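## Task

Take the 96-well plate off plate nest N1 and drop it into the yellow bin marked RECYCLE, one of three look-alike bins. Release it only when the whole plate is inside. At the end all three bins must stand upright, and the plate must stay in the bin without the robot holding it. Open the gripper and pull the hand away.

## Robot and tools

Robot: one arm (yam_ultra) with six revolute joints and a two-finger parallel gripper. Every motion command covers just this single arm. Its fingers point along the gripper's own +z axis and close along its y axis. The reported hand point, end_effector_position, sits midway between the finger pads, about 1 cm short of the fingertips.

Frames: results use the scene frame. Its origin is on the table top directly under the arm base, +z is up, and +y lies to the left when facing along +x. Positions are in metres and orientation is a quaternion in w,x,y,z order. The base may be slightly tilted, and the printed position is less accurate at long reach. Motion offsets, by contrast, use the gripper's own axes.

The row format is shared by both motion tools: exactly 7 numbers, each from -1 to 1, ordered dx, dy, dz, rx, ry, rz, opening. The first six are a relative offset, not a pose. They are measured in the gripper frame from the gripper pose shown in the latest result that reports it. Before any such result exists in a scene, and for the second or later call inside one reply, the reference is the hand's pose when that action begins. The scale is 1.0 = 0.6 m for dx, dy, dz and 1.0 = 180 degrees for rx, ry, rz, which together form one rotation vector. For example, 0.05 means 3 cm. Opening is absolute rather than an offset: +1 is fully open (0.094 m) and -1 is shut. A row of zero offsets is not a pause. It steers the hand back to the reference pose.

execute_actions takes "actions", a list holding zero or one item, plus an optional "pictures" boolean.
- Empty list: nothing is sent. It returns the state along with images.
- Action: {"rows": [[7 numbers], ...], "steps": n}, with 1 to 15 rows and n between 5 and 15 (default 15). Each step lasts 1/30 s and uses one row, and the final row repeats if there are fewer rows than steps. Every row is counted from the same reference pose, not from the row before it.
- Wait: {"steps": n}, n up to 300. It counts from the previous result, so time spent replying is included.
The result arrives 5 steps before the action finishes. Those remaining steps run while you compose your next reply. Images come only with an empty list or when pictures is true.

move: "target" is one 7-number row, with offsets defined as above. "speed" is the top path speed in m/s, from 0.002 to 0.5 (default 0.25), and turning is capped at twice that figure in rad/s. The hand follows a straight line lasting 0.5 to 10 s. A longer path stops after 10 s, before reaching the target. The path does not avoid obstacles, and the real hand lags, drifts and may overshoot the speed, especially near full reach. Faster contact hits harder, and a target set deeper past a surface presses harder. Opening is applied when the move starts. The result includes a "move:" line giving the ending (done, off_target, moving, held, fault), any limits that acted (paced = the pose was clipped; held = some steps were blocked, after which the arm may lurch), and the distance to the target. Images are always included.

wait: "seconds" from 0 to 10. It sends nothing and the scene keeps running.
zoom_image: "camera" is cam_high (504x504) or cam_wrist (616x616), and "region" is [x0, y0, x1, y1] in pixels from the top-left, at most 504 by 504.
read_manual: optional "section", only "licences". It does not move the robot.
finished_scene: "scene" is 1 or 2.

Reading results: the state line gives end_effector_position and end_effector_quat_wxyz. Joint positions and Joint velocities list waist, shoulder, elbow, wrist pitch, wrist yaw and wrist roll (rad, rad/s), then the finger pad gap (m). The ranges are waist -2.618 to 3.054, shoulder 0.000 to 3.142, elbow 0.000 to 3.142, wrist pitch -1.571 to 1.571, wrist yaw -1.571 to 1.571, and wrist roll -2.094 to 2.094. grip_measured reports finger opening on the same scale as the opening command, with a steady error of up to about 1 mm. "Hand target" shows where the controller is currently driving, and it appears only when no steps are pending. HELD marks steps whose command was partly or fully withheld by the clearance check, and "pose unreachable" means that check altered or blocked the command. The mounting post counts as part of the arm. Joint torques carry offsets and noise. MOTOR HOT appears from 75 °C. FAULT or OVER-TEMPERATURE FAULT lines report stops: at 90 °C the arm halts for 10 s, and at 100 °C it goes limp and drops.

Control behaviour: each step, the commanded pose is limited to 70 mm and 16 degrees from the measured pose, and position takes priority over orientation. Once an action ends, the hand continues only to the last clipped pose, so check the reported pose and send the remainder. The arm tends to finish a centimetre or more too low, and repeated zero offsets let it sag further. To hold height, send a correcting offset first and then zeros, raising the aim if it still sags. Offsets start from the measured pose, so repeating a small push against something rigid does not press harder, but against something that yields it advances.

Gripping: to hold the plate, keep commanding about 0.03 below grip_measured, or less for a lighter hold. Pads press at roughly 50 to 62 N, briefly more at first contact, and thin parts are held less firmly. Occasional tugs on the held plate or shoves to loose objects can happen.

Avoid: knocking anything off the table, which ends the scene. Also avoid tipping any bin, dropping the plate or releasing it before all of it is inside the bin, fast impacts, hard shoving, and long loaded holds that overheat motors. When done, open the gripper, withdraw, and confirm the plate rests on its own.

Each tool is called after "Emit:" as a command line: name --argument value for each argument, lists and objects as JSON in quotes; but a table of rows of numbers goes row by row, as --pt "numbers of a row", without its own name.

## Session

I'll start by looking at the current state.

Emit:
execute_actions --actions '[]'

Scene clock: 0.00 s of 8400.00 s.
end_effector_position=(+0.5084, -0.1071, +0.3230) grip_measured=+1.000 end_effector_quat_wxyz=(+0.354, +0.588, +0.722, -0.086)
Joint positions: [-0.4    1.623  1.449 -0.545  0.248  1.203  0.094]
Joint velocities: [-0.007  0.002  0.012 -0.051 -0.037  0.037  0.   ]
Joint torques (N m, as the arm reports them, + toward a larger angle): no reading
Motor temperatures (°C, as the motors report them): [32 32 32 31 31 29]
Hand target: +0.511, -0.110, +0.336; +0.369, +0.587, +0.715, -0.087

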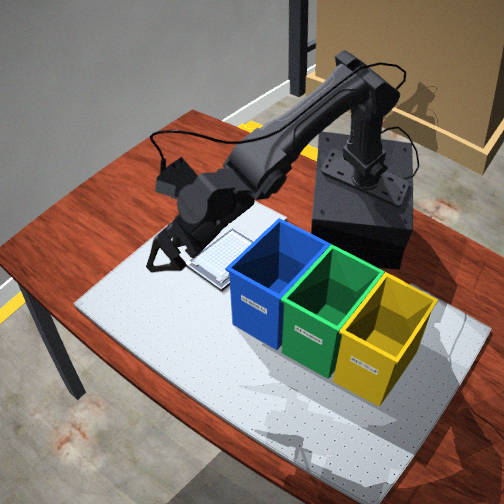

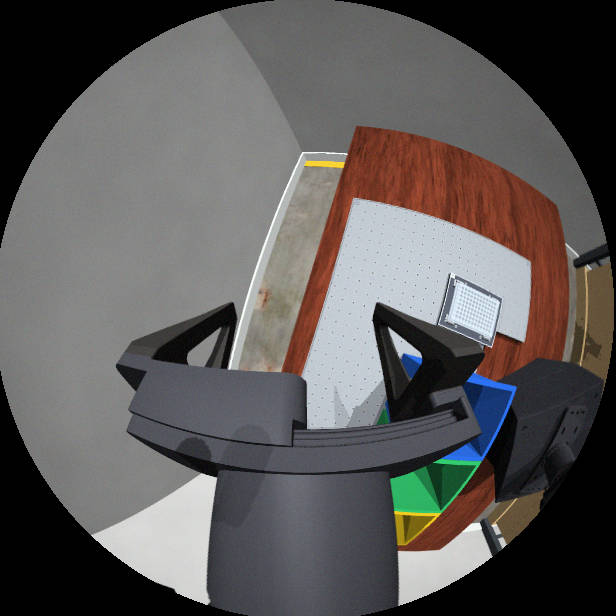

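Emit:
zoom_image --camera "cam_high" --region '[130, 180, 330, 330]'

Emit:
zoom_image --camera "cam_wrist" --region '[410, 250, 540, 370]'

Emit:
zoom_image --camera "cam_high" --region '[210, 200, 460, 420]'

Region (130, 180, 330, 330) of cam_high's 504x504 image, scaled by 2.520, with more detail than that image has; it fills the top 378 rows of this view, and the rest is white.

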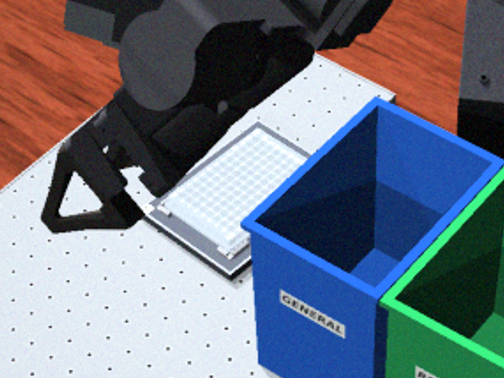

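Region (410, 250, 540, 370) of cam_wrist's 616x616 image, scaled by 3.877, with more detail than that image has; it fills the top 465 rows of this view, and the rest is white.

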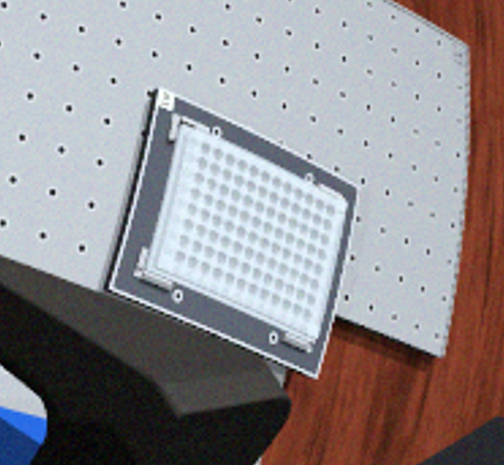

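Region (210, 200, 460, 420) of cam_high's 504x504 image, scaled by 2.016, with more detail than that image has; it fills the top 444 rows of this view, and the rest is white.

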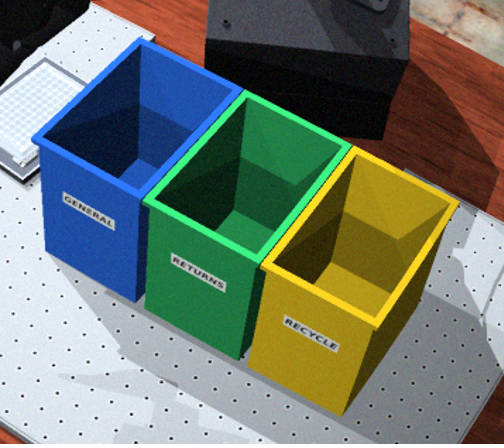

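Emit:
move --target '[-0.045, -0.4328, -0.0143, -0.0605, 0.2489, -0.4133, 1.0]' --speed 0.4

Scene clock: 6.00 s of 8400.00 s.
end_effector_position=(+0.2703, -0.1901, +0.2652) grip_measured=+1.000 end_effector_quat_wxyz=(+0.007, +0.004, +1.000, +0.008)
Joint positions: [-1.107  1.708  1.219 -1.033 -0.433 -0.906  0.094]
Joint velocities: [ 0.002 -0.002 -0.012 -0.139  0.095  0.022  0.   ]
Joint torques (N m, as the arm reports them, + toward a larger angle): [-4.46 -5.84  7.75  0.23  0.04 -0.05]
Motor temperatures (°C, as the motors report them): [32 33 32 31 31 29]
Hand target: +0.272, -0.198, +0.272; +0.009, +0.006, +1.000, +0.002
Off the commanded pose: 0.011 m, 1 deg.
Kept back: nothing.
After step 90, 0.33 s passed at rest.
move: off_target

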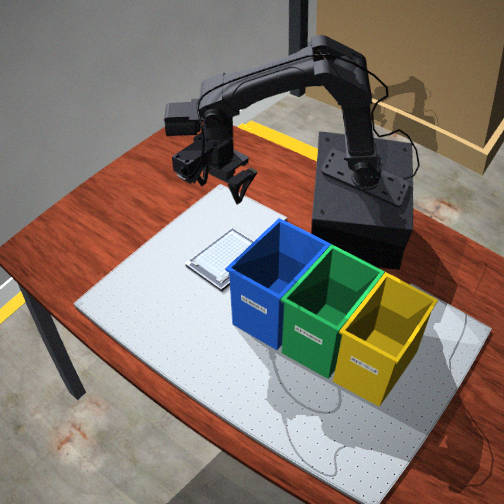

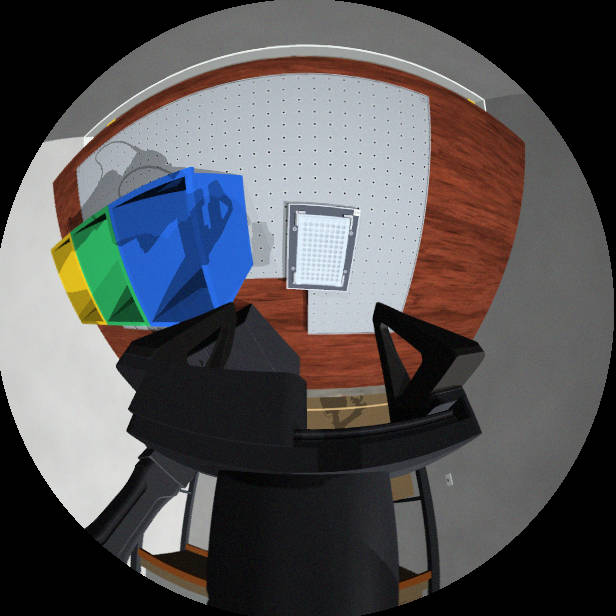

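Emit:
zoom_image --camera "cam_wrist" --region '[250, 180, 400, 330]'

Emit:
zoom_image --camera "cam_wrist" --region '[40, 130, 280, 350]'

Emit:
zoom_image --camera "cam_high" --region '[160, 130, 320, 310]'

Region (250, 180, 400, 330) of cam_wrist's 616x616 image, scaled by 3.360, with more detail than that image has.

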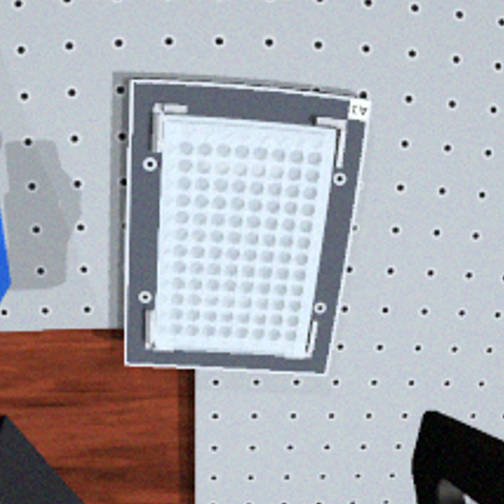

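Region (40, 130, 280, 350) of cam_wrist's 616x616 image, scaled by 2.100, with more detail than that image has; it fills the top 462 rows of this view, and the rest is white.

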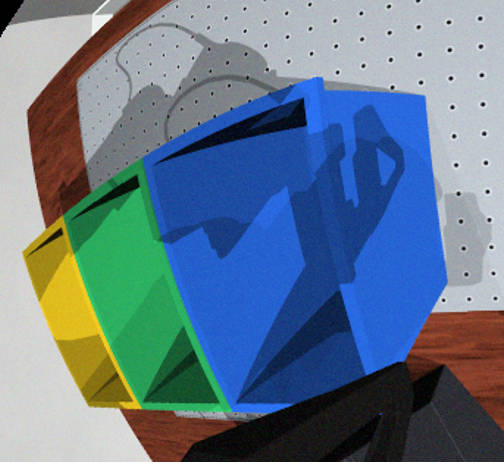

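Region (160, 130, 320, 310) of cam_high's 504x504 image, scaled by 2.800, with more detail than that image has.

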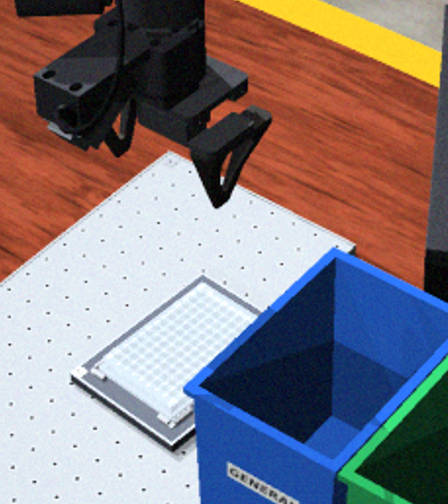

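Emit:
zoom_image --camera "cam_wrist" --region '[208, 280, 408, 400]'

Region (208, 280, 408, 400) of cam_wrist's 616x616 image, scaled by 2.520, with more detail than that image has; it fills the top 302 rows of this view, and the rest is white.

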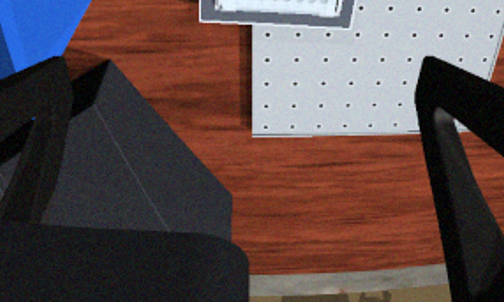

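Emit:
move --target '[0.062, -0.058, 0.2653, 0.005, 0.0045, 0.0167, 1.0]' --speed 0.3

Scene clock: 11.73 s of 8400.00 s.
end_effector_position=(+0.2342, -0.2240, +0.1093) grip_measured=+1.000 end_effector_quat_wxyz=(-0.001, +0.029, +1.000, +0.004)
Joint positions: [-1.044  2.083  0.98  -0.394 -0.411 -0.788  0.094]
Joint velocities: [-0.002  0.022 -0.002  0.022 -0.007 -0.066  0.   ]
Joint torques (N m, as the arm reports them, + toward a larger angle): [-3.2  -7.74  2.9   0.55  0.06  0.06]
Motor temperatures (°C, as the motors report them): [32 34 33 31 31 29]
Hand target: +0.233, -0.224, +0.107; -0.001, +0.030, +1.000, +0.001
Off the commanded pose: 0.005 m, 0 deg.
Kept back: nothing.
After step 90, 1.37 s passed at rest.
move: done

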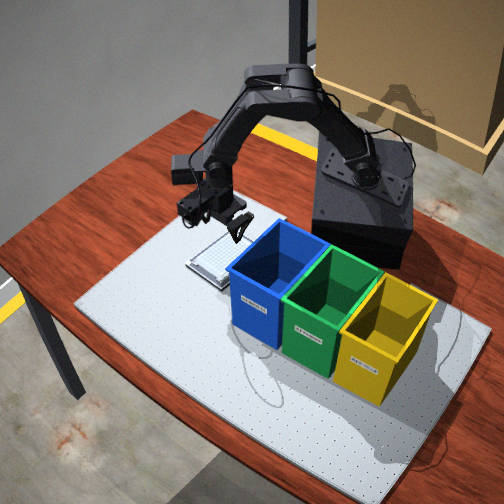

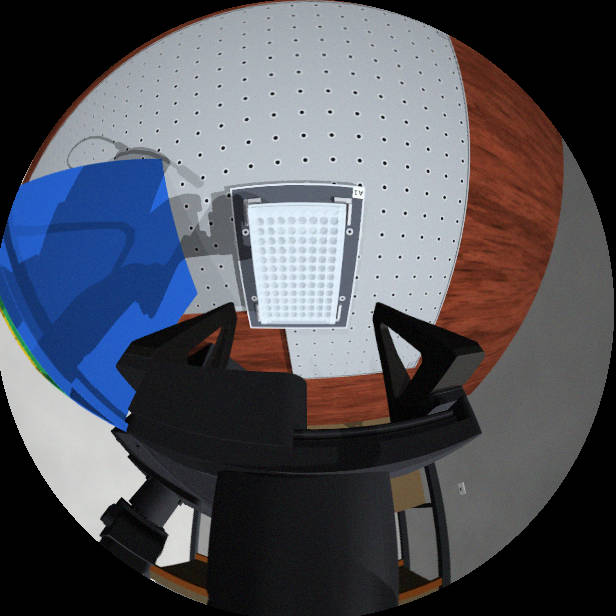

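Emit:
zoom_image --camera "cam_wrist" --region '[214, 170, 394, 350]'

Region (214, 170, 394, 350) of cam_wrist's 616x616 image, scaled by 2.800, with more detail than that image has.

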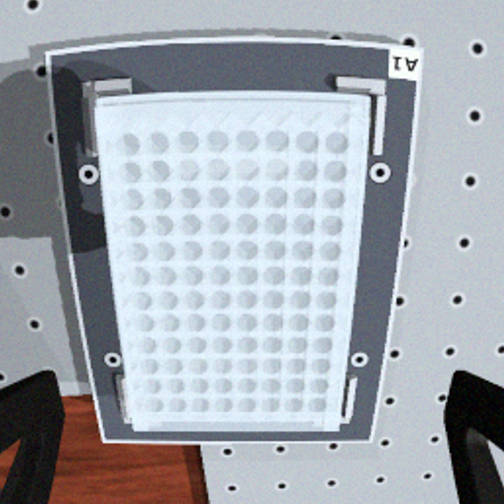

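Emit:
move --target '[0.005, 0.0115, 0.087, 0.0025, 0.0, 0.002, 1.0]' --speed 0.15

Scene clock: 13.60 s of 8400.00 s.
end_effector_position=(+0.2334, -0.2178, +0.0597) grip_measured=+1.000 end_effector_quat_wxyz=(-0.002, +0.029, +1.000, +0.003)
Joint positions: [-0.97   2.222  0.954 -0.197 -0.402 -0.708  0.094]
Joint velocities: [ 0.012 -0.007 -0.012  0.037  0.022  0.022  0.   ]
Joint torques (N m, as the arm reports them, + toward a larger angle): [-3.55 -7.98  1.91  0.57  0.05  0.07]
Motor temperatures (°C, as the motors report them): [32 34 33 31 31 29]
Hand target: +0.231, -0.217, +0.058; -0.002, +0.032, +0.999, -0.000
Off the commanded pose: 0.003 m, 1 deg.
Kept back: nothing.
move: done

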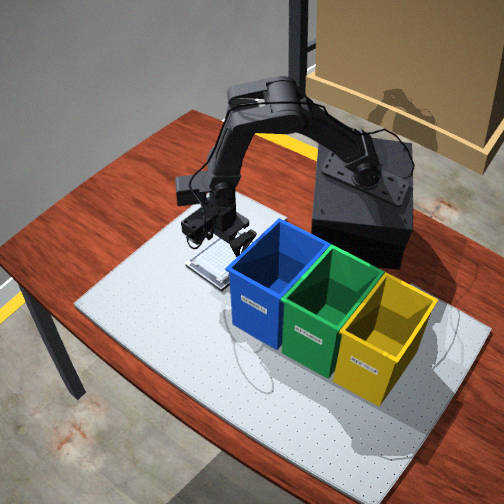

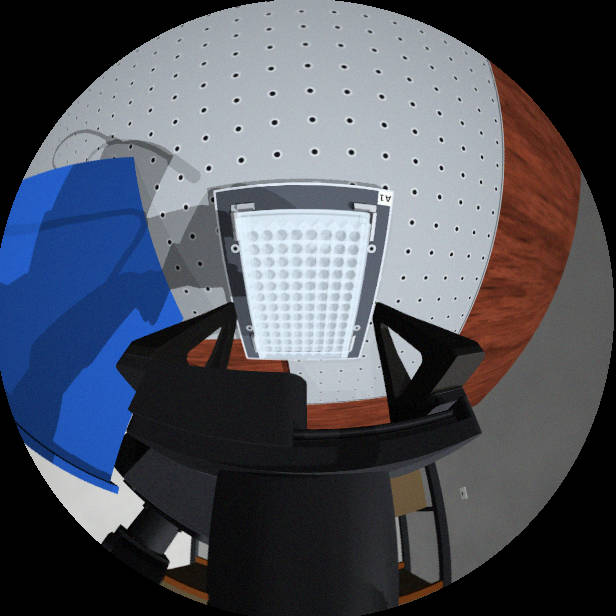

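Emit:
zoom_image --camera "cam_wrist" --region '[204, 175, 404, 375]'

Emit:
zoom_image --camera "cam_high" --region '[170, 200, 280, 300]'

Region (204, 175, 404, 375) of cam_wrist's 616x616 image, scaled by 2.520, with more detail than that image has.

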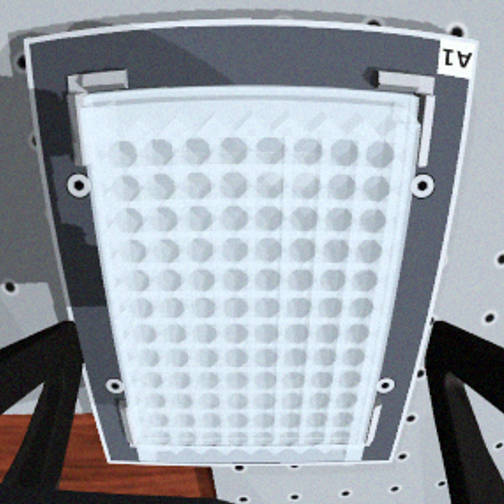

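Region (170, 200, 280, 300) of cam_high's 504x504 image, scaled by 4.582, with more detail than that image has; it fills the top 458 rows of this view, and the rest is white.

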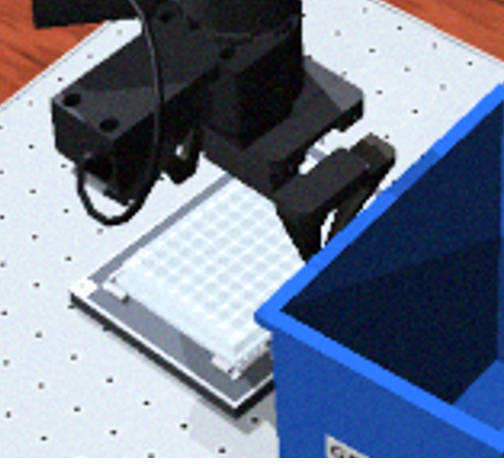

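Emit:
move --target '[0.006, 0.0015, 0.04, 0.002, 0.0, 0.002, 1.0]' --speed 0.08

Scene clock: 14.90 s of 8400.00 s.
end_effector_position=(+0.2302, -0.2161, +0.0386) grip_measured=+1.000 end_effector_quat_wxyz=(-0.003, +0.030, +1.000, +0.003)
Joint positions: [-0.946  2.291  0.954 -0.121 -0.398 -0.68   0.094]
Joint velocities: [-0.002  0.002 -0.002  0.022 -0.007 -0.022  0.   ]
Joint torques (N m, as the arm reports them, + toward a larger angle): [-3.4  -7.69  2.2   0.56  0.07  0.09]
Motor temperatures (°C, as the motors report them): [32 34 33 31 31 29]
Hand target: +0.229, -0.217, +0.036; -0.003, +0.032, +0.999, -0.000
Off the commanded pose: 0.003 m, 0 deg.
Kept back: nothing.
move: done

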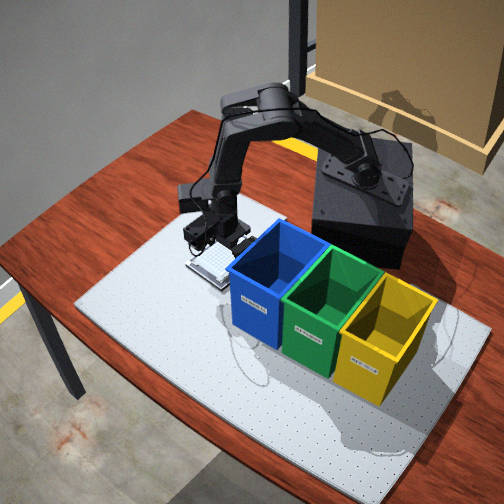

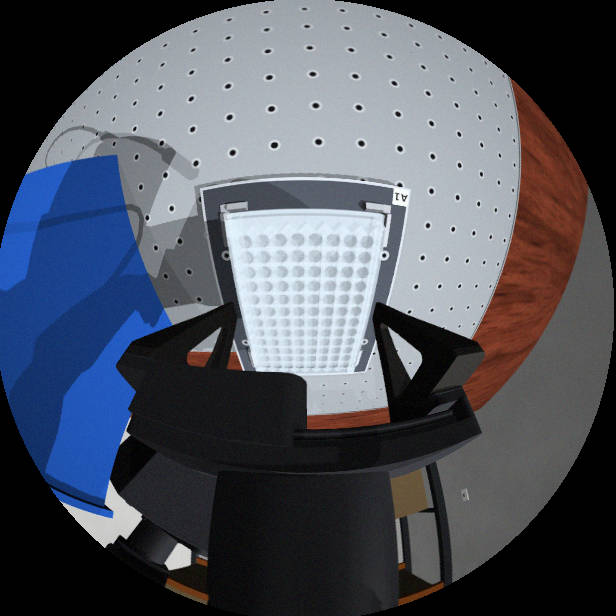

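Emit:
zoom_image --camera "cam_wrist" --region '[204, 195, 404, 395]'

Emit:
zoom_image --camera "cam_high" --region '[170, 200, 280, 300]'

Region (204, 195, 404, 395) of cam_wrist's 616x616 image, scaled by 2.520, with more detail than that image has.

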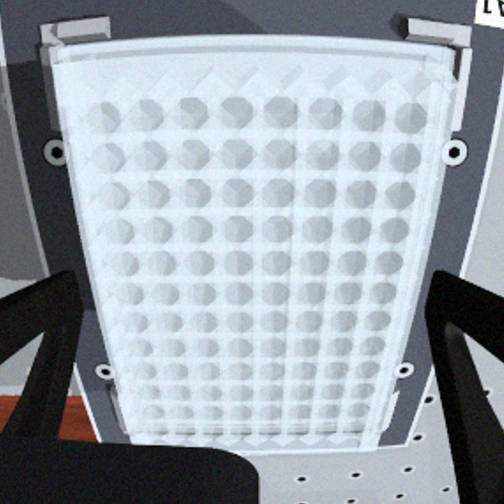

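Region (170, 200, 280, 300) of cam_high's 504x504 image, scaled by 4.582, with more detail than that image has; it fills the top 458 rows of this view, and the rest is white.

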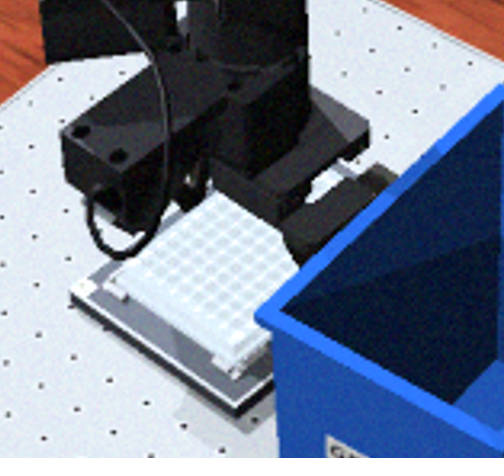

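Emit:
move --target '[0.0, -0.002, 0.009, 0.002, 0.0, 0.0, 1.0]' --speed 0.05

Scene clock: 16.37 s of 8400.00 s.
end_effector_position=(+0.2307, -0.2168, +0.0386) grip_measured=+1.000 end_effector_quat_wxyz=(-0.002, +0.030, +1.000, +0.002)
Joint positions: [-0.946  2.291  0.954 -0.118 -0.397 -0.68   0.094]
Joint velocities: [ 0.012  0.022  0.012 -0.066  0.037  0.022  0.   ]
Joint torques (N m, as the arm reports them, + toward a larger angle): [-3.1  -6.88  2.75  0.55  0.08  0.07]
Motor temperatures (°C, as the motors report them): [32 34 33 31 31 29]
Hand target: +0.230, -0.217, +0.033; -0.003, +0.030, +1.000, +0.000
Off the commanded pose: 0.005 m, 0 deg.
Kept back: nothing.
move: done

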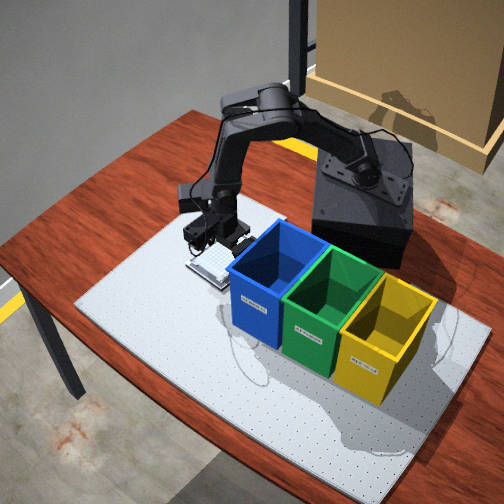

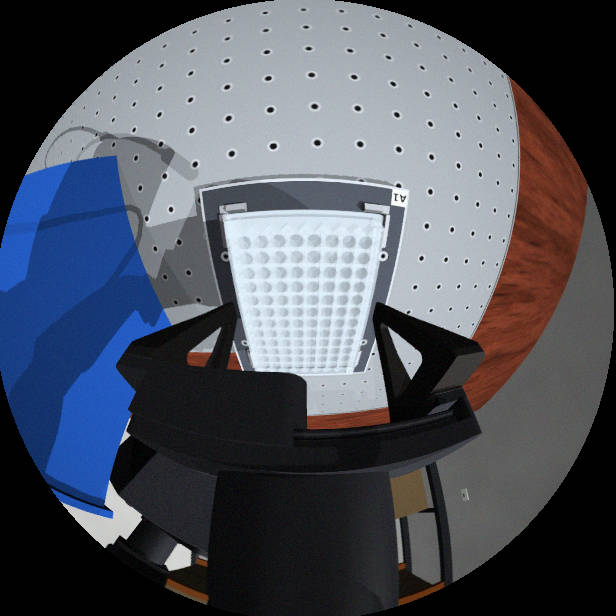

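Emit:
move --target '[0.0, 0.0, 0.0125, 0.0, 0.0, 0.0, 1.0]' --speed 0.05

Scene clock: 17.43 s of 8400.00 s.
end_effector_position=(+0.2276, -0.2138, +0.0334) grip_measured=+1.000 end_effector_quat_wxyz=(-0.007, +0.031, +0.999, +0.006)
Joint positions: [-0.94   2.308  0.954 -0.112 -0.397 -0.678  0.094]
Joint velocities: [-0.007 -0.007  0.007 -0.037  0.007  0.037  0.   ]
Joint torques (N m, as the arm reports them, + toward a larger angle): [-3.38 -7.62  2.89  0.56  0.02  0.07]
Motor temperatures (°C, as the motors report them): [32 34 33 31 31 29]
Hand target: +0.231, -0.217, +0.031; -0.002, +0.030, +1.000, +0.002
Off the commanded pose: 0.005 m, 1 deg.
Kept back: nothing.
move: done

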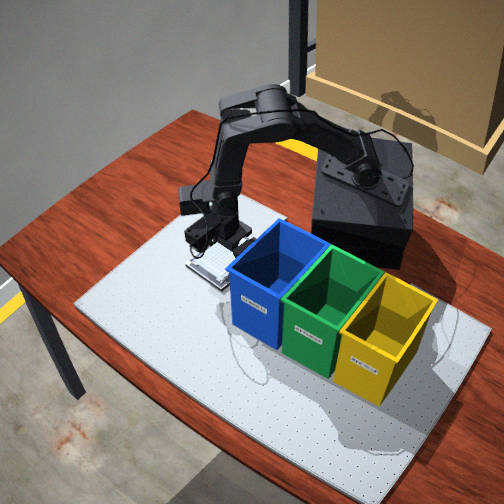

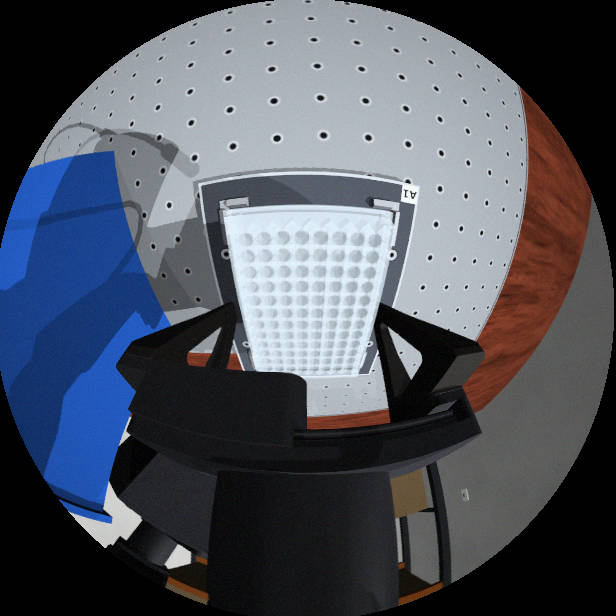

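Emit:
zoom_image --camera "cam_wrist" --region '[204, 195, 404, 395]'

Emit:
zoom_image --camera "cam_high" --region '[170, 200, 280, 300]'

Region (204, 195, 404, 395) of cam_wrist's 616x616 image, scaled by 2.520, with more detail than that image has.

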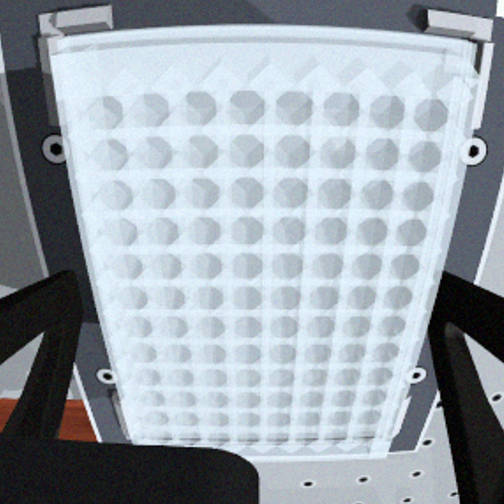

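Region (170, 200, 280, 300) of cam_high's 504x504 image, scaled by 4.582, with more detail than that image has; it fills the top 458 rows of this view, and the rest is white.

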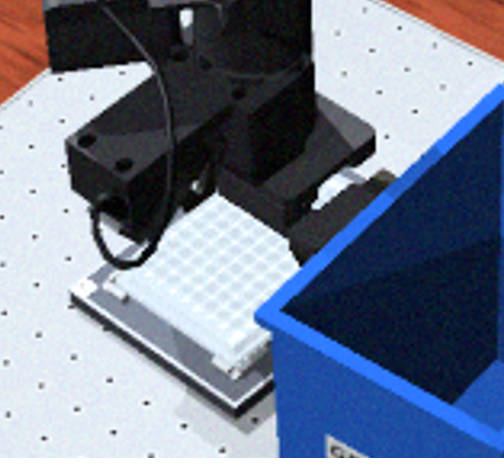

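Emit:
execute_actions --actions '[{"rows": [[-0.004,-0.006,0,0.003,0,0,0.96],[-0.004,-0.006,0,0.003,0,0,0.93],[-0.004,-0.006,0,0.003,0,0,0.90],[-0.004,-0.006,0,0.003,0,0,0.88],[-0.004,-0.006,0,0.003,0,0,0.86],[-0.004,-0.006,0,0.003,0,0,0.84],[-0.004,-0.006,0,0.003,0,0,0.825],[-0.004,-0.006,0,0.003,0,0,0.81],[-0.004,-0.006,0,0.003,0,0,0.80],[-0.004,-0.006,0,0.003,0,0,0.79],[-0.004,-0.006,0,0.003,0,0,0.78],[-0.004,-0.006,0,0.003,0,0,0.77]], "steps": 15}]'

Emit:
execute_actions --actions '[{"steps": 10}]' --pictures true

Scene clock: 18.43 s of 8400.00 s.
end_effector_position=(+0.2269, -0.2157, +0.0334) grip_measured=+0.802 end_effector_quat_wxyz=(-0.009, +0.030, +1.000, +0.002)
Joint positions: [-0.94   2.308  0.954 -0.109 -0.387 -0.677  0.085]
Joint velocities: [ 0.017  0.007  0.002 -0.066  0.022  0.022 -0.008]
Joint torques (N m, as the arm reports them, + toward a larger angle): [-3.58 -8.04  3.29  0.32 -0.02  0.02]
Motor temperatures (°C, as the motors report them): [32 34 33 31 31 29]
Steps of this call (steps 1 to 20: nothing new was sent; steps 21 to 30: the first 10 steps of this action). Readings (end_effector_position):
21: (+0.2275, -0.2139, +0.0334)
22: (+0.2274, -0.2140, +0.0334)
24: (+0.2271, -0.2145, +0.0334)
28: (+0.2269, -0.2157, +0.0334)
30: the state above

Scene clock: 18.77 s of 8400.00 s.
end_effector_position=(+0.2269, -0.2157, +0.0334) grip_measured=+0.783 end_effector_quat_wxyz=(-0.009, +0.030, +1.000, +0.002)
Joint positions: [-0.94   2.308  0.954 -0.109 -0.387 -0.677  0.084]
Joint velocities: [-0.002 -0.012 -0.007 -0.066  0.037  0.051  0.002]
Joint torques (N m, as the arm reports them, + toward a larger angle): [-3.59 -8.07  3.31  0.32 -0.02  0.03]
Motor temperatures (°C, as the motors report them): [32 34 33 31 31 29]
Hand target: +0.230, -0.218, +0.033; -0.007, +0.031, +1.000, +0.002
Off the commanded pose: 0.003 m, 0 deg.
Kept back: nothing.
Steps of this call (steps 1 to 5: the last 5 steps of your previous action; steps 6 to 10: nothing new was sent). Readings (end_effector_position):
1: (+0.2269, -0.2157, +0.0334)
2: (+0.2269, -0.2157, +0.0334)
4: (+0.2269, -0.2157, +0.0334)
8: (+0.2269, -0.2157, +0.0334)
10: the state above

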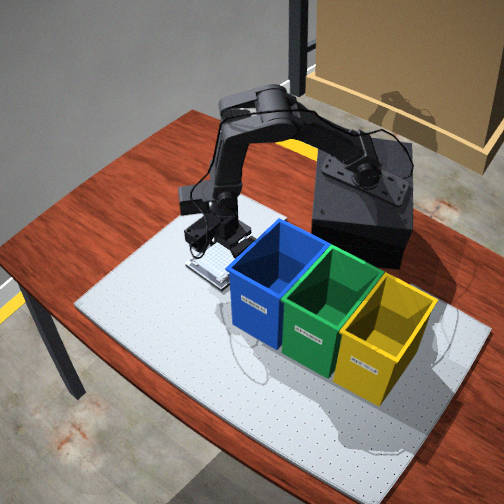

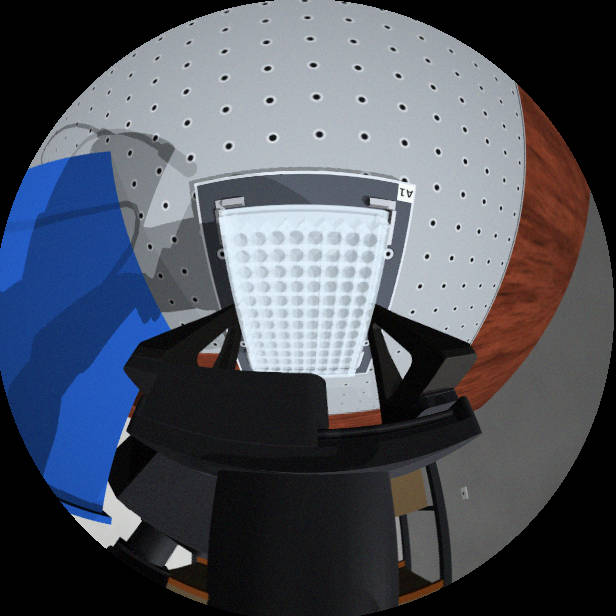

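Emit:
zoom_image --camera "cam_wrist" --region '[204, 260, 404, 390]'

Emit:
zoom_image --camera "cam_high" --region '[180, 220, 260, 295]'

Region (204, 260, 404, 390) of cam_wrist's 616x616 image, scaled by 2.520, with more detail than that image has; it fills the top 328 rows of this view, and the rest is white.

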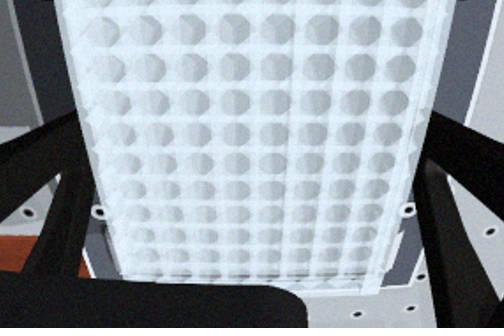

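Region (180, 220, 260, 295) of cam_high's 504x504 image, scaled by 6.300, with more detail than that image has; it fills the top 472 rows of this view, and the rest is white.

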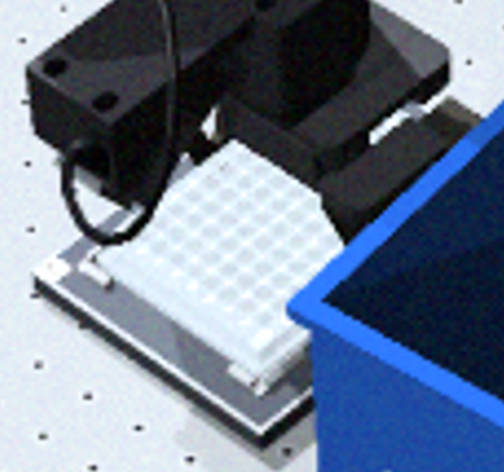

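Emit:
execute_actions --actions '[{"rows": [[0,0,-0.002,0,0,0,0.76],[0,0,-0.002,0,0,0,0.75],[0,0,-0.002,0,0,0,0.745]], "steps": 12}]'

Scene clock: 20.37 s of 8400.00 s.
end_effector_position=(+0.2268, -0.2159, +0.0334) grip_measured=+0.764 end_effector_quat_wxyz=(-0.010, +0.030, +0.999, +0.001)
Joint positions: [-0.94   2.308  0.954 -0.109 -0.386 -0.677  0.083]
Joint velocities: [-0.012 -0.007 -0.017 -0.022  0.081 -0.066 -0.   ]
Joint torques (N m, as the arm reports them, + toward a larger angle): [-3.72 -8.68  2.38  0.33  0.   -0.01]
Motor temperatures (°C, as the motors report them): [32 34 33 31 31 29]
Steps of this call (steps 1 to 41: nothing new was sent; steps 42 to 48: the first 7 steps of this action). Readings (end_effector_position):
42: (+0.2269, -0.2158, +0.0334)
43: (+0.2268, -0.2158, +0.0334)
45: (+0.2268, -0.2159, +0.0334)
48: the state above

Emit:
execute_actions --actions '[{"rows": [[0,0,-0.002,0,0,0,0.735],[0,0,-0.002,0,0,0,0.725],[0,0,-0.002,0,0,0,0.72]], "steps": 12}]' --pictures true

Scene clock: 20.77 s of 8400.00 s.
end_effector_position=(+0.2268, -0.2159, +0.0334) grip_measured=+0.764 end_effector_quat_wxyz=(-0.010, +0.030, +0.999, +0.001)
Joint positions: [-0.94   2.308  0.954 -0.109 -0.386 -0.677  0.083]
Joint velocities: [-0.007  0.007 -0.002 -0.022 -0.066 -0.007 -0.002]
Joint torques (N m, as the arm reports them, + toward a larger angle): [-3.72 -8.68  2.37  0.33  0.02  0.  ]
Motor temperatures (°C, as the motors report them): [32 34 33 31 31 29]
Off your previous action's commanded pose: 0.001 m, 0 deg at its last step (step 5 of this call).
Steps of this call (steps 1 to 5: the last 5 steps of your previous action; steps 6 to 12: the first 7 steps of this action). Readings (end_effector_position):
6: (+0.2268, -0.2159, +0.0334)
7: (+0.2268, -0.2159, +0.0334)
9: (+0.2268, -0.2159, +0.0334)
12: the state above

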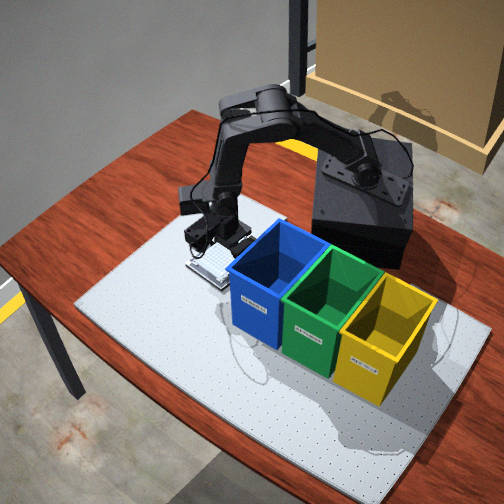

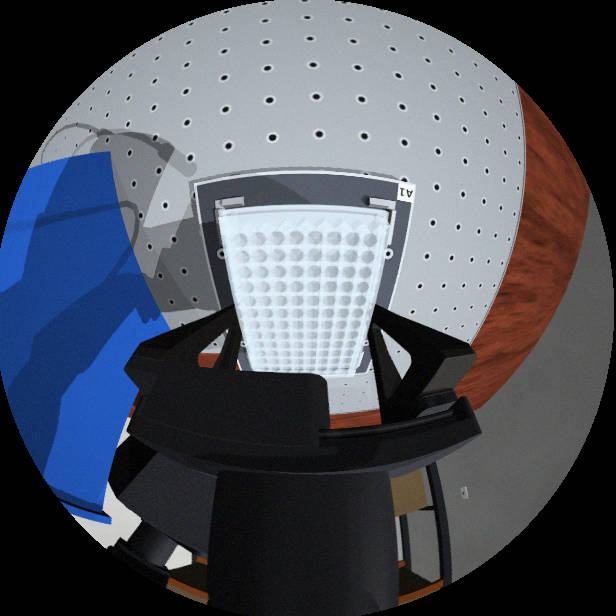

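Emit:
move --target '[0.0075, 0.0005, -0.375, 0.0, -0.004, 0.0, 0.73]' --speed 0.25

Scene clock: 22.77 s of 8400.00 s.
end_effector_position=(+0.2239, -0.2074, +0.2446) grip_measured=+0.764 end_effector_quat_wxyz=(-0.015, +0.031, +0.999, +0.010)
Joint positions: [-1.208  1.748  1.115 -0.963 -0.401 -0.974  0.083]
Joint velocities: [-0.027 -0.002 -0.007  0.037 -0.007  0.007 -0.   ]
Joint torques (N m, as the arm reports them, + toward a larger angle): [-4.48 -7.61  7.27  0.18 -0.16 -0.05]
Motor temperatures (°C, as the motors report them): [32 34 33 31 31 29]
Hand target: +0.230, -0.213, +0.257; -0.000, +0.030, +1.000, +0.000
Off your previous action's commanded pose: 0.001 m, 0 deg at its last step (step 5 of this call).
Off the commanded pose: 0.017 m, 2 deg.
Kept back: nothing.
move: off_target

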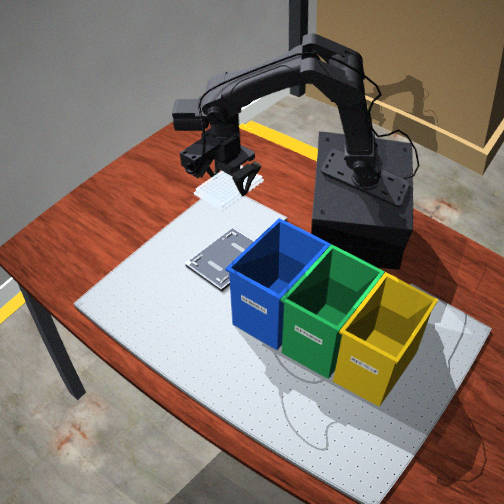

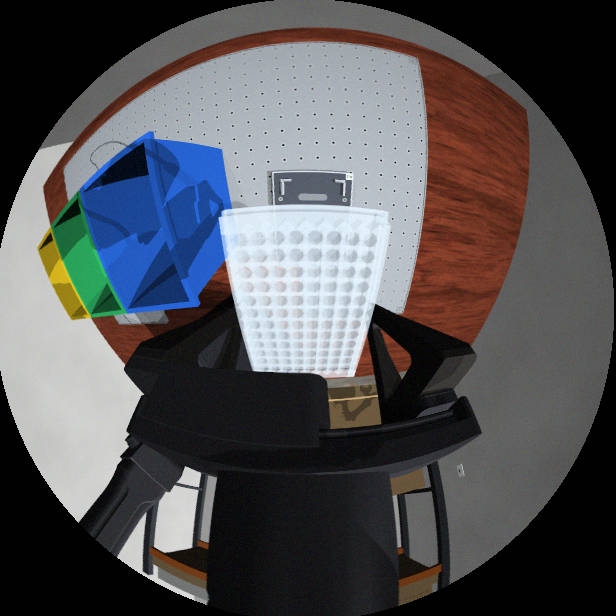

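Emit:
move --target '[-0.059, 0.818, -0.0152, 0.0064, -0.0095, -0.0197, 0.73]' --speed 0.3

Scene clock: 25.97 s of 8400.00 s.
end_effector_position=(+0.2754, +0.2723, +0.2436) grip_measured=+0.764 end_effector_quat_wxyz=(-0.024, -0.006, +1.000, -0.011)
Joint positions: [ 0.675  1.556  1.363 -1.033  0.111  0.827  0.083]
Joint velocities: [ 0.007 -0.002  0.002 -0.037  0.037  0.081  0.001]
Joint torques (N m, as the arm reports them, + toward a larger angle): [ 1.57 -8.15  8.19  0.14  0.19  0.09]
Motor temperatures (°C, as the motors report them): [32 34 33 31 31 29]
Hand target: +0.281, +0.277, +0.250; -0.015, -0.005, +1.000, -0.011
Off the commanded pose: 0.024 m, 3 deg.
Kept back: nothing.
move: off_target

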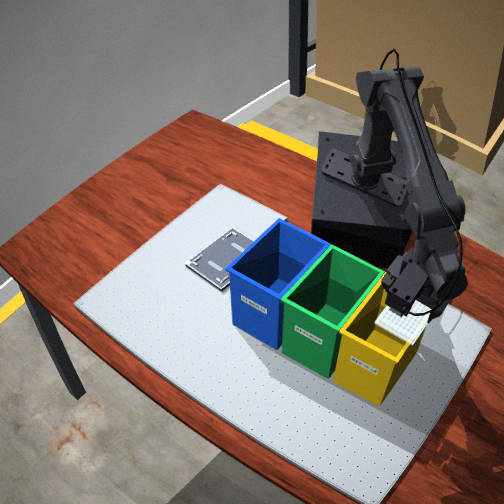

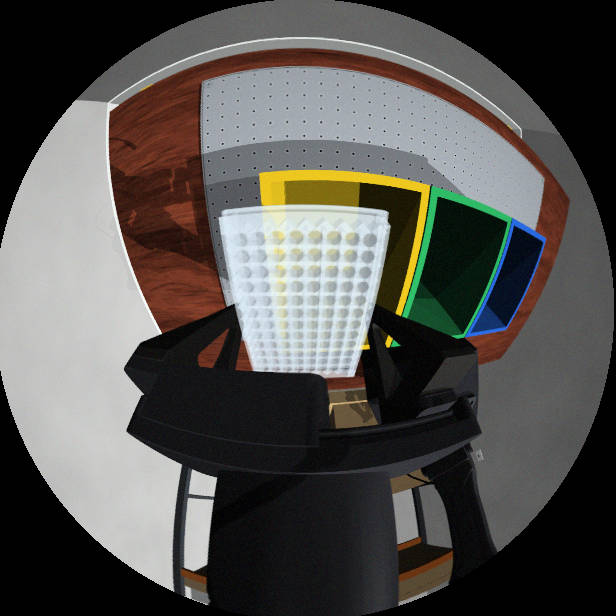

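Emit:
zoom_image --camera "cam_wrist" --region '[200, 140, 460, 400]'

Emit:
zoom_image --camera "cam_high" --region '[310, 230, 490, 410]'

Emit:
zoom_image --camera "cam_wrist" --region '[360, 160, 570, 370]'

Region (200, 140, 460, 400) of cam_wrist's 616x616 image, scaled by 1.938, with more detail than that image has.

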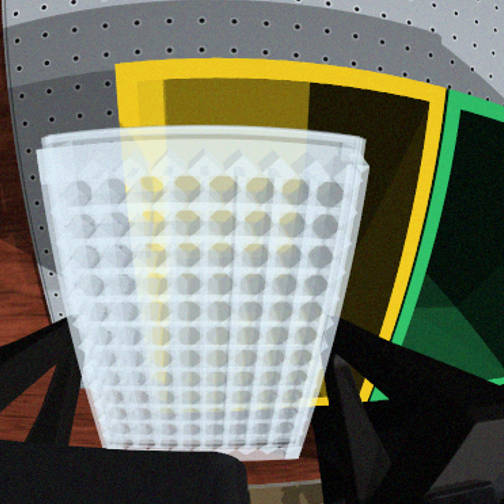

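Region (310, 230, 490, 410) of cam_high's 504x504 image, scaled by 2.800, with more detail than that image has.

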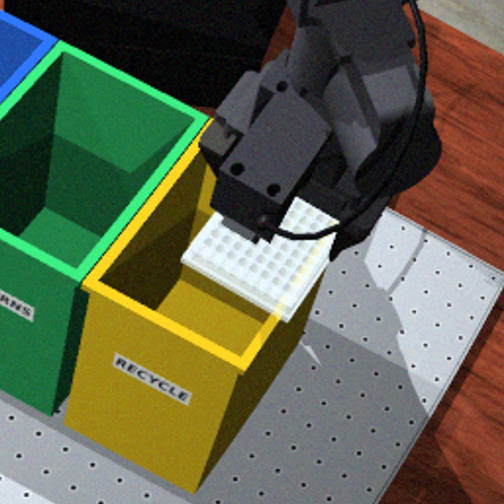

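Region (360, 160, 570, 370) of cam_wrist's 616x616 image, scaled by 2.400, with more detail than that image has.

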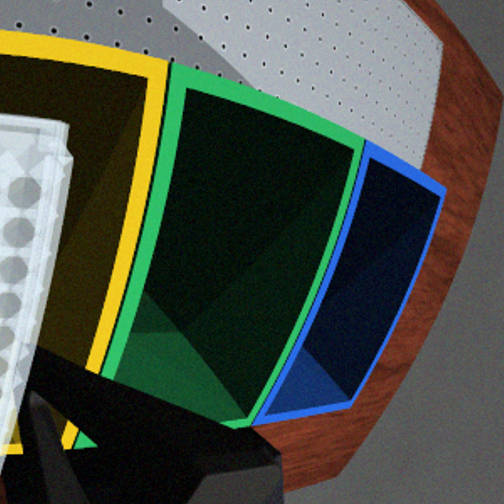

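Emit:
move --target '[0.0157, -0.0608, 0.0355, -0.0071, -0.0152, -0.0072, 0.73]' --speed 0.15

Scene clock: 28.47 s of 8400.00 s.
end_effector_position=(+0.2608, +0.2349, +0.2175) grip_measured=+0.764 end_effector_quat_wxyz=(-0.014, -0.020, +1.000, -0.012)
Joint positions: [ 0.619  1.452  1.115 -0.87   0.108  0.744  0.083]
Joint velocities: [ 0.012  0.002 -0.012 -0.022 -0.037  0.051 -0.   ]
Joint torques (N m, as the arm reports them, + toward a larger angle): [ -0.21 -10.13   4.46   0.52  -0.04  -0.06]
Motor temperatures (°C, as the motors report them): [32 35 33 31 31 29]
Hand target: +0.266, +0.235, +0.224; -0.001, -0.017, +1.000, +0.001
Off the commanded pose: 0.008 m, 2 deg.
Kept back: nothing.
move: done

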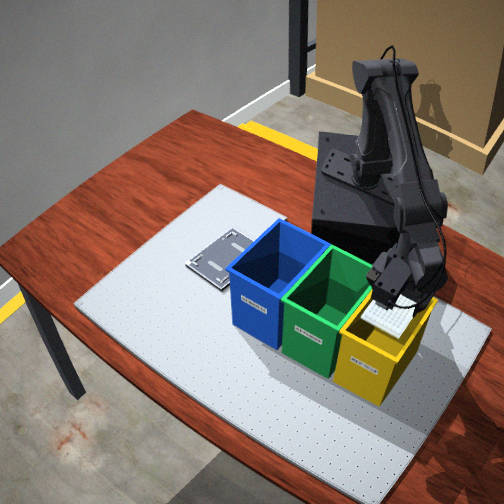

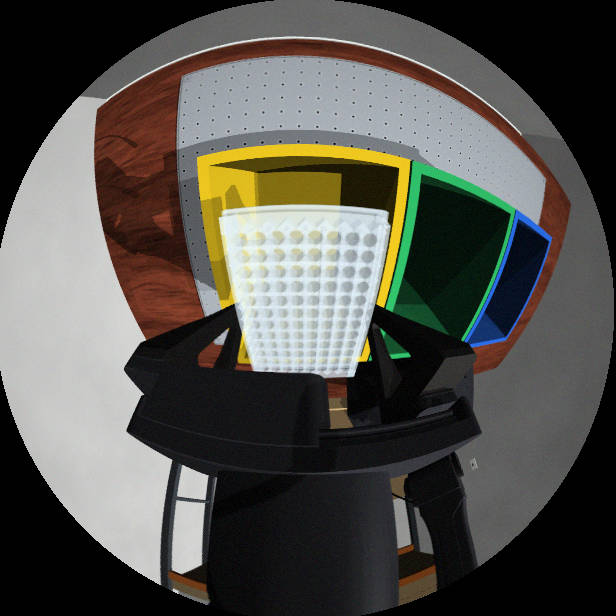

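Emit:
zoom_image --camera "cam_wrist" --region '[174, 130, 434, 390]'

Emit:
zoom_image --camera "cam_high" --region '[320, 240, 460, 380]'

Region (174, 130, 434, 390) of cam_wrist's 616x616 image, scaled by 1.938, with more detail than that image has.

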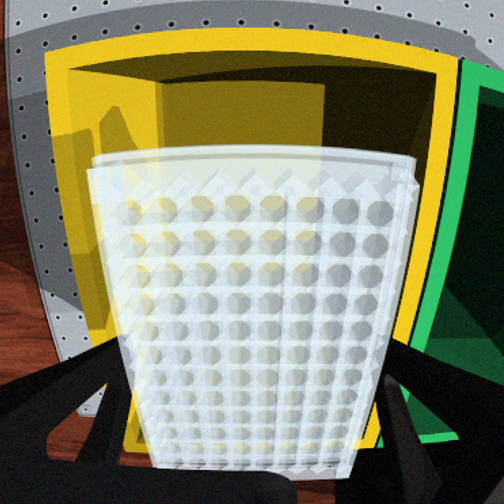

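Region (320, 240, 460, 380) of cam_high's 504x504 image, scaled by 3.600, with more detail than that image has.

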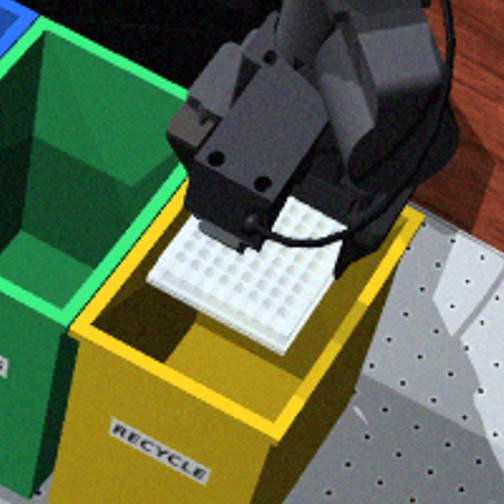

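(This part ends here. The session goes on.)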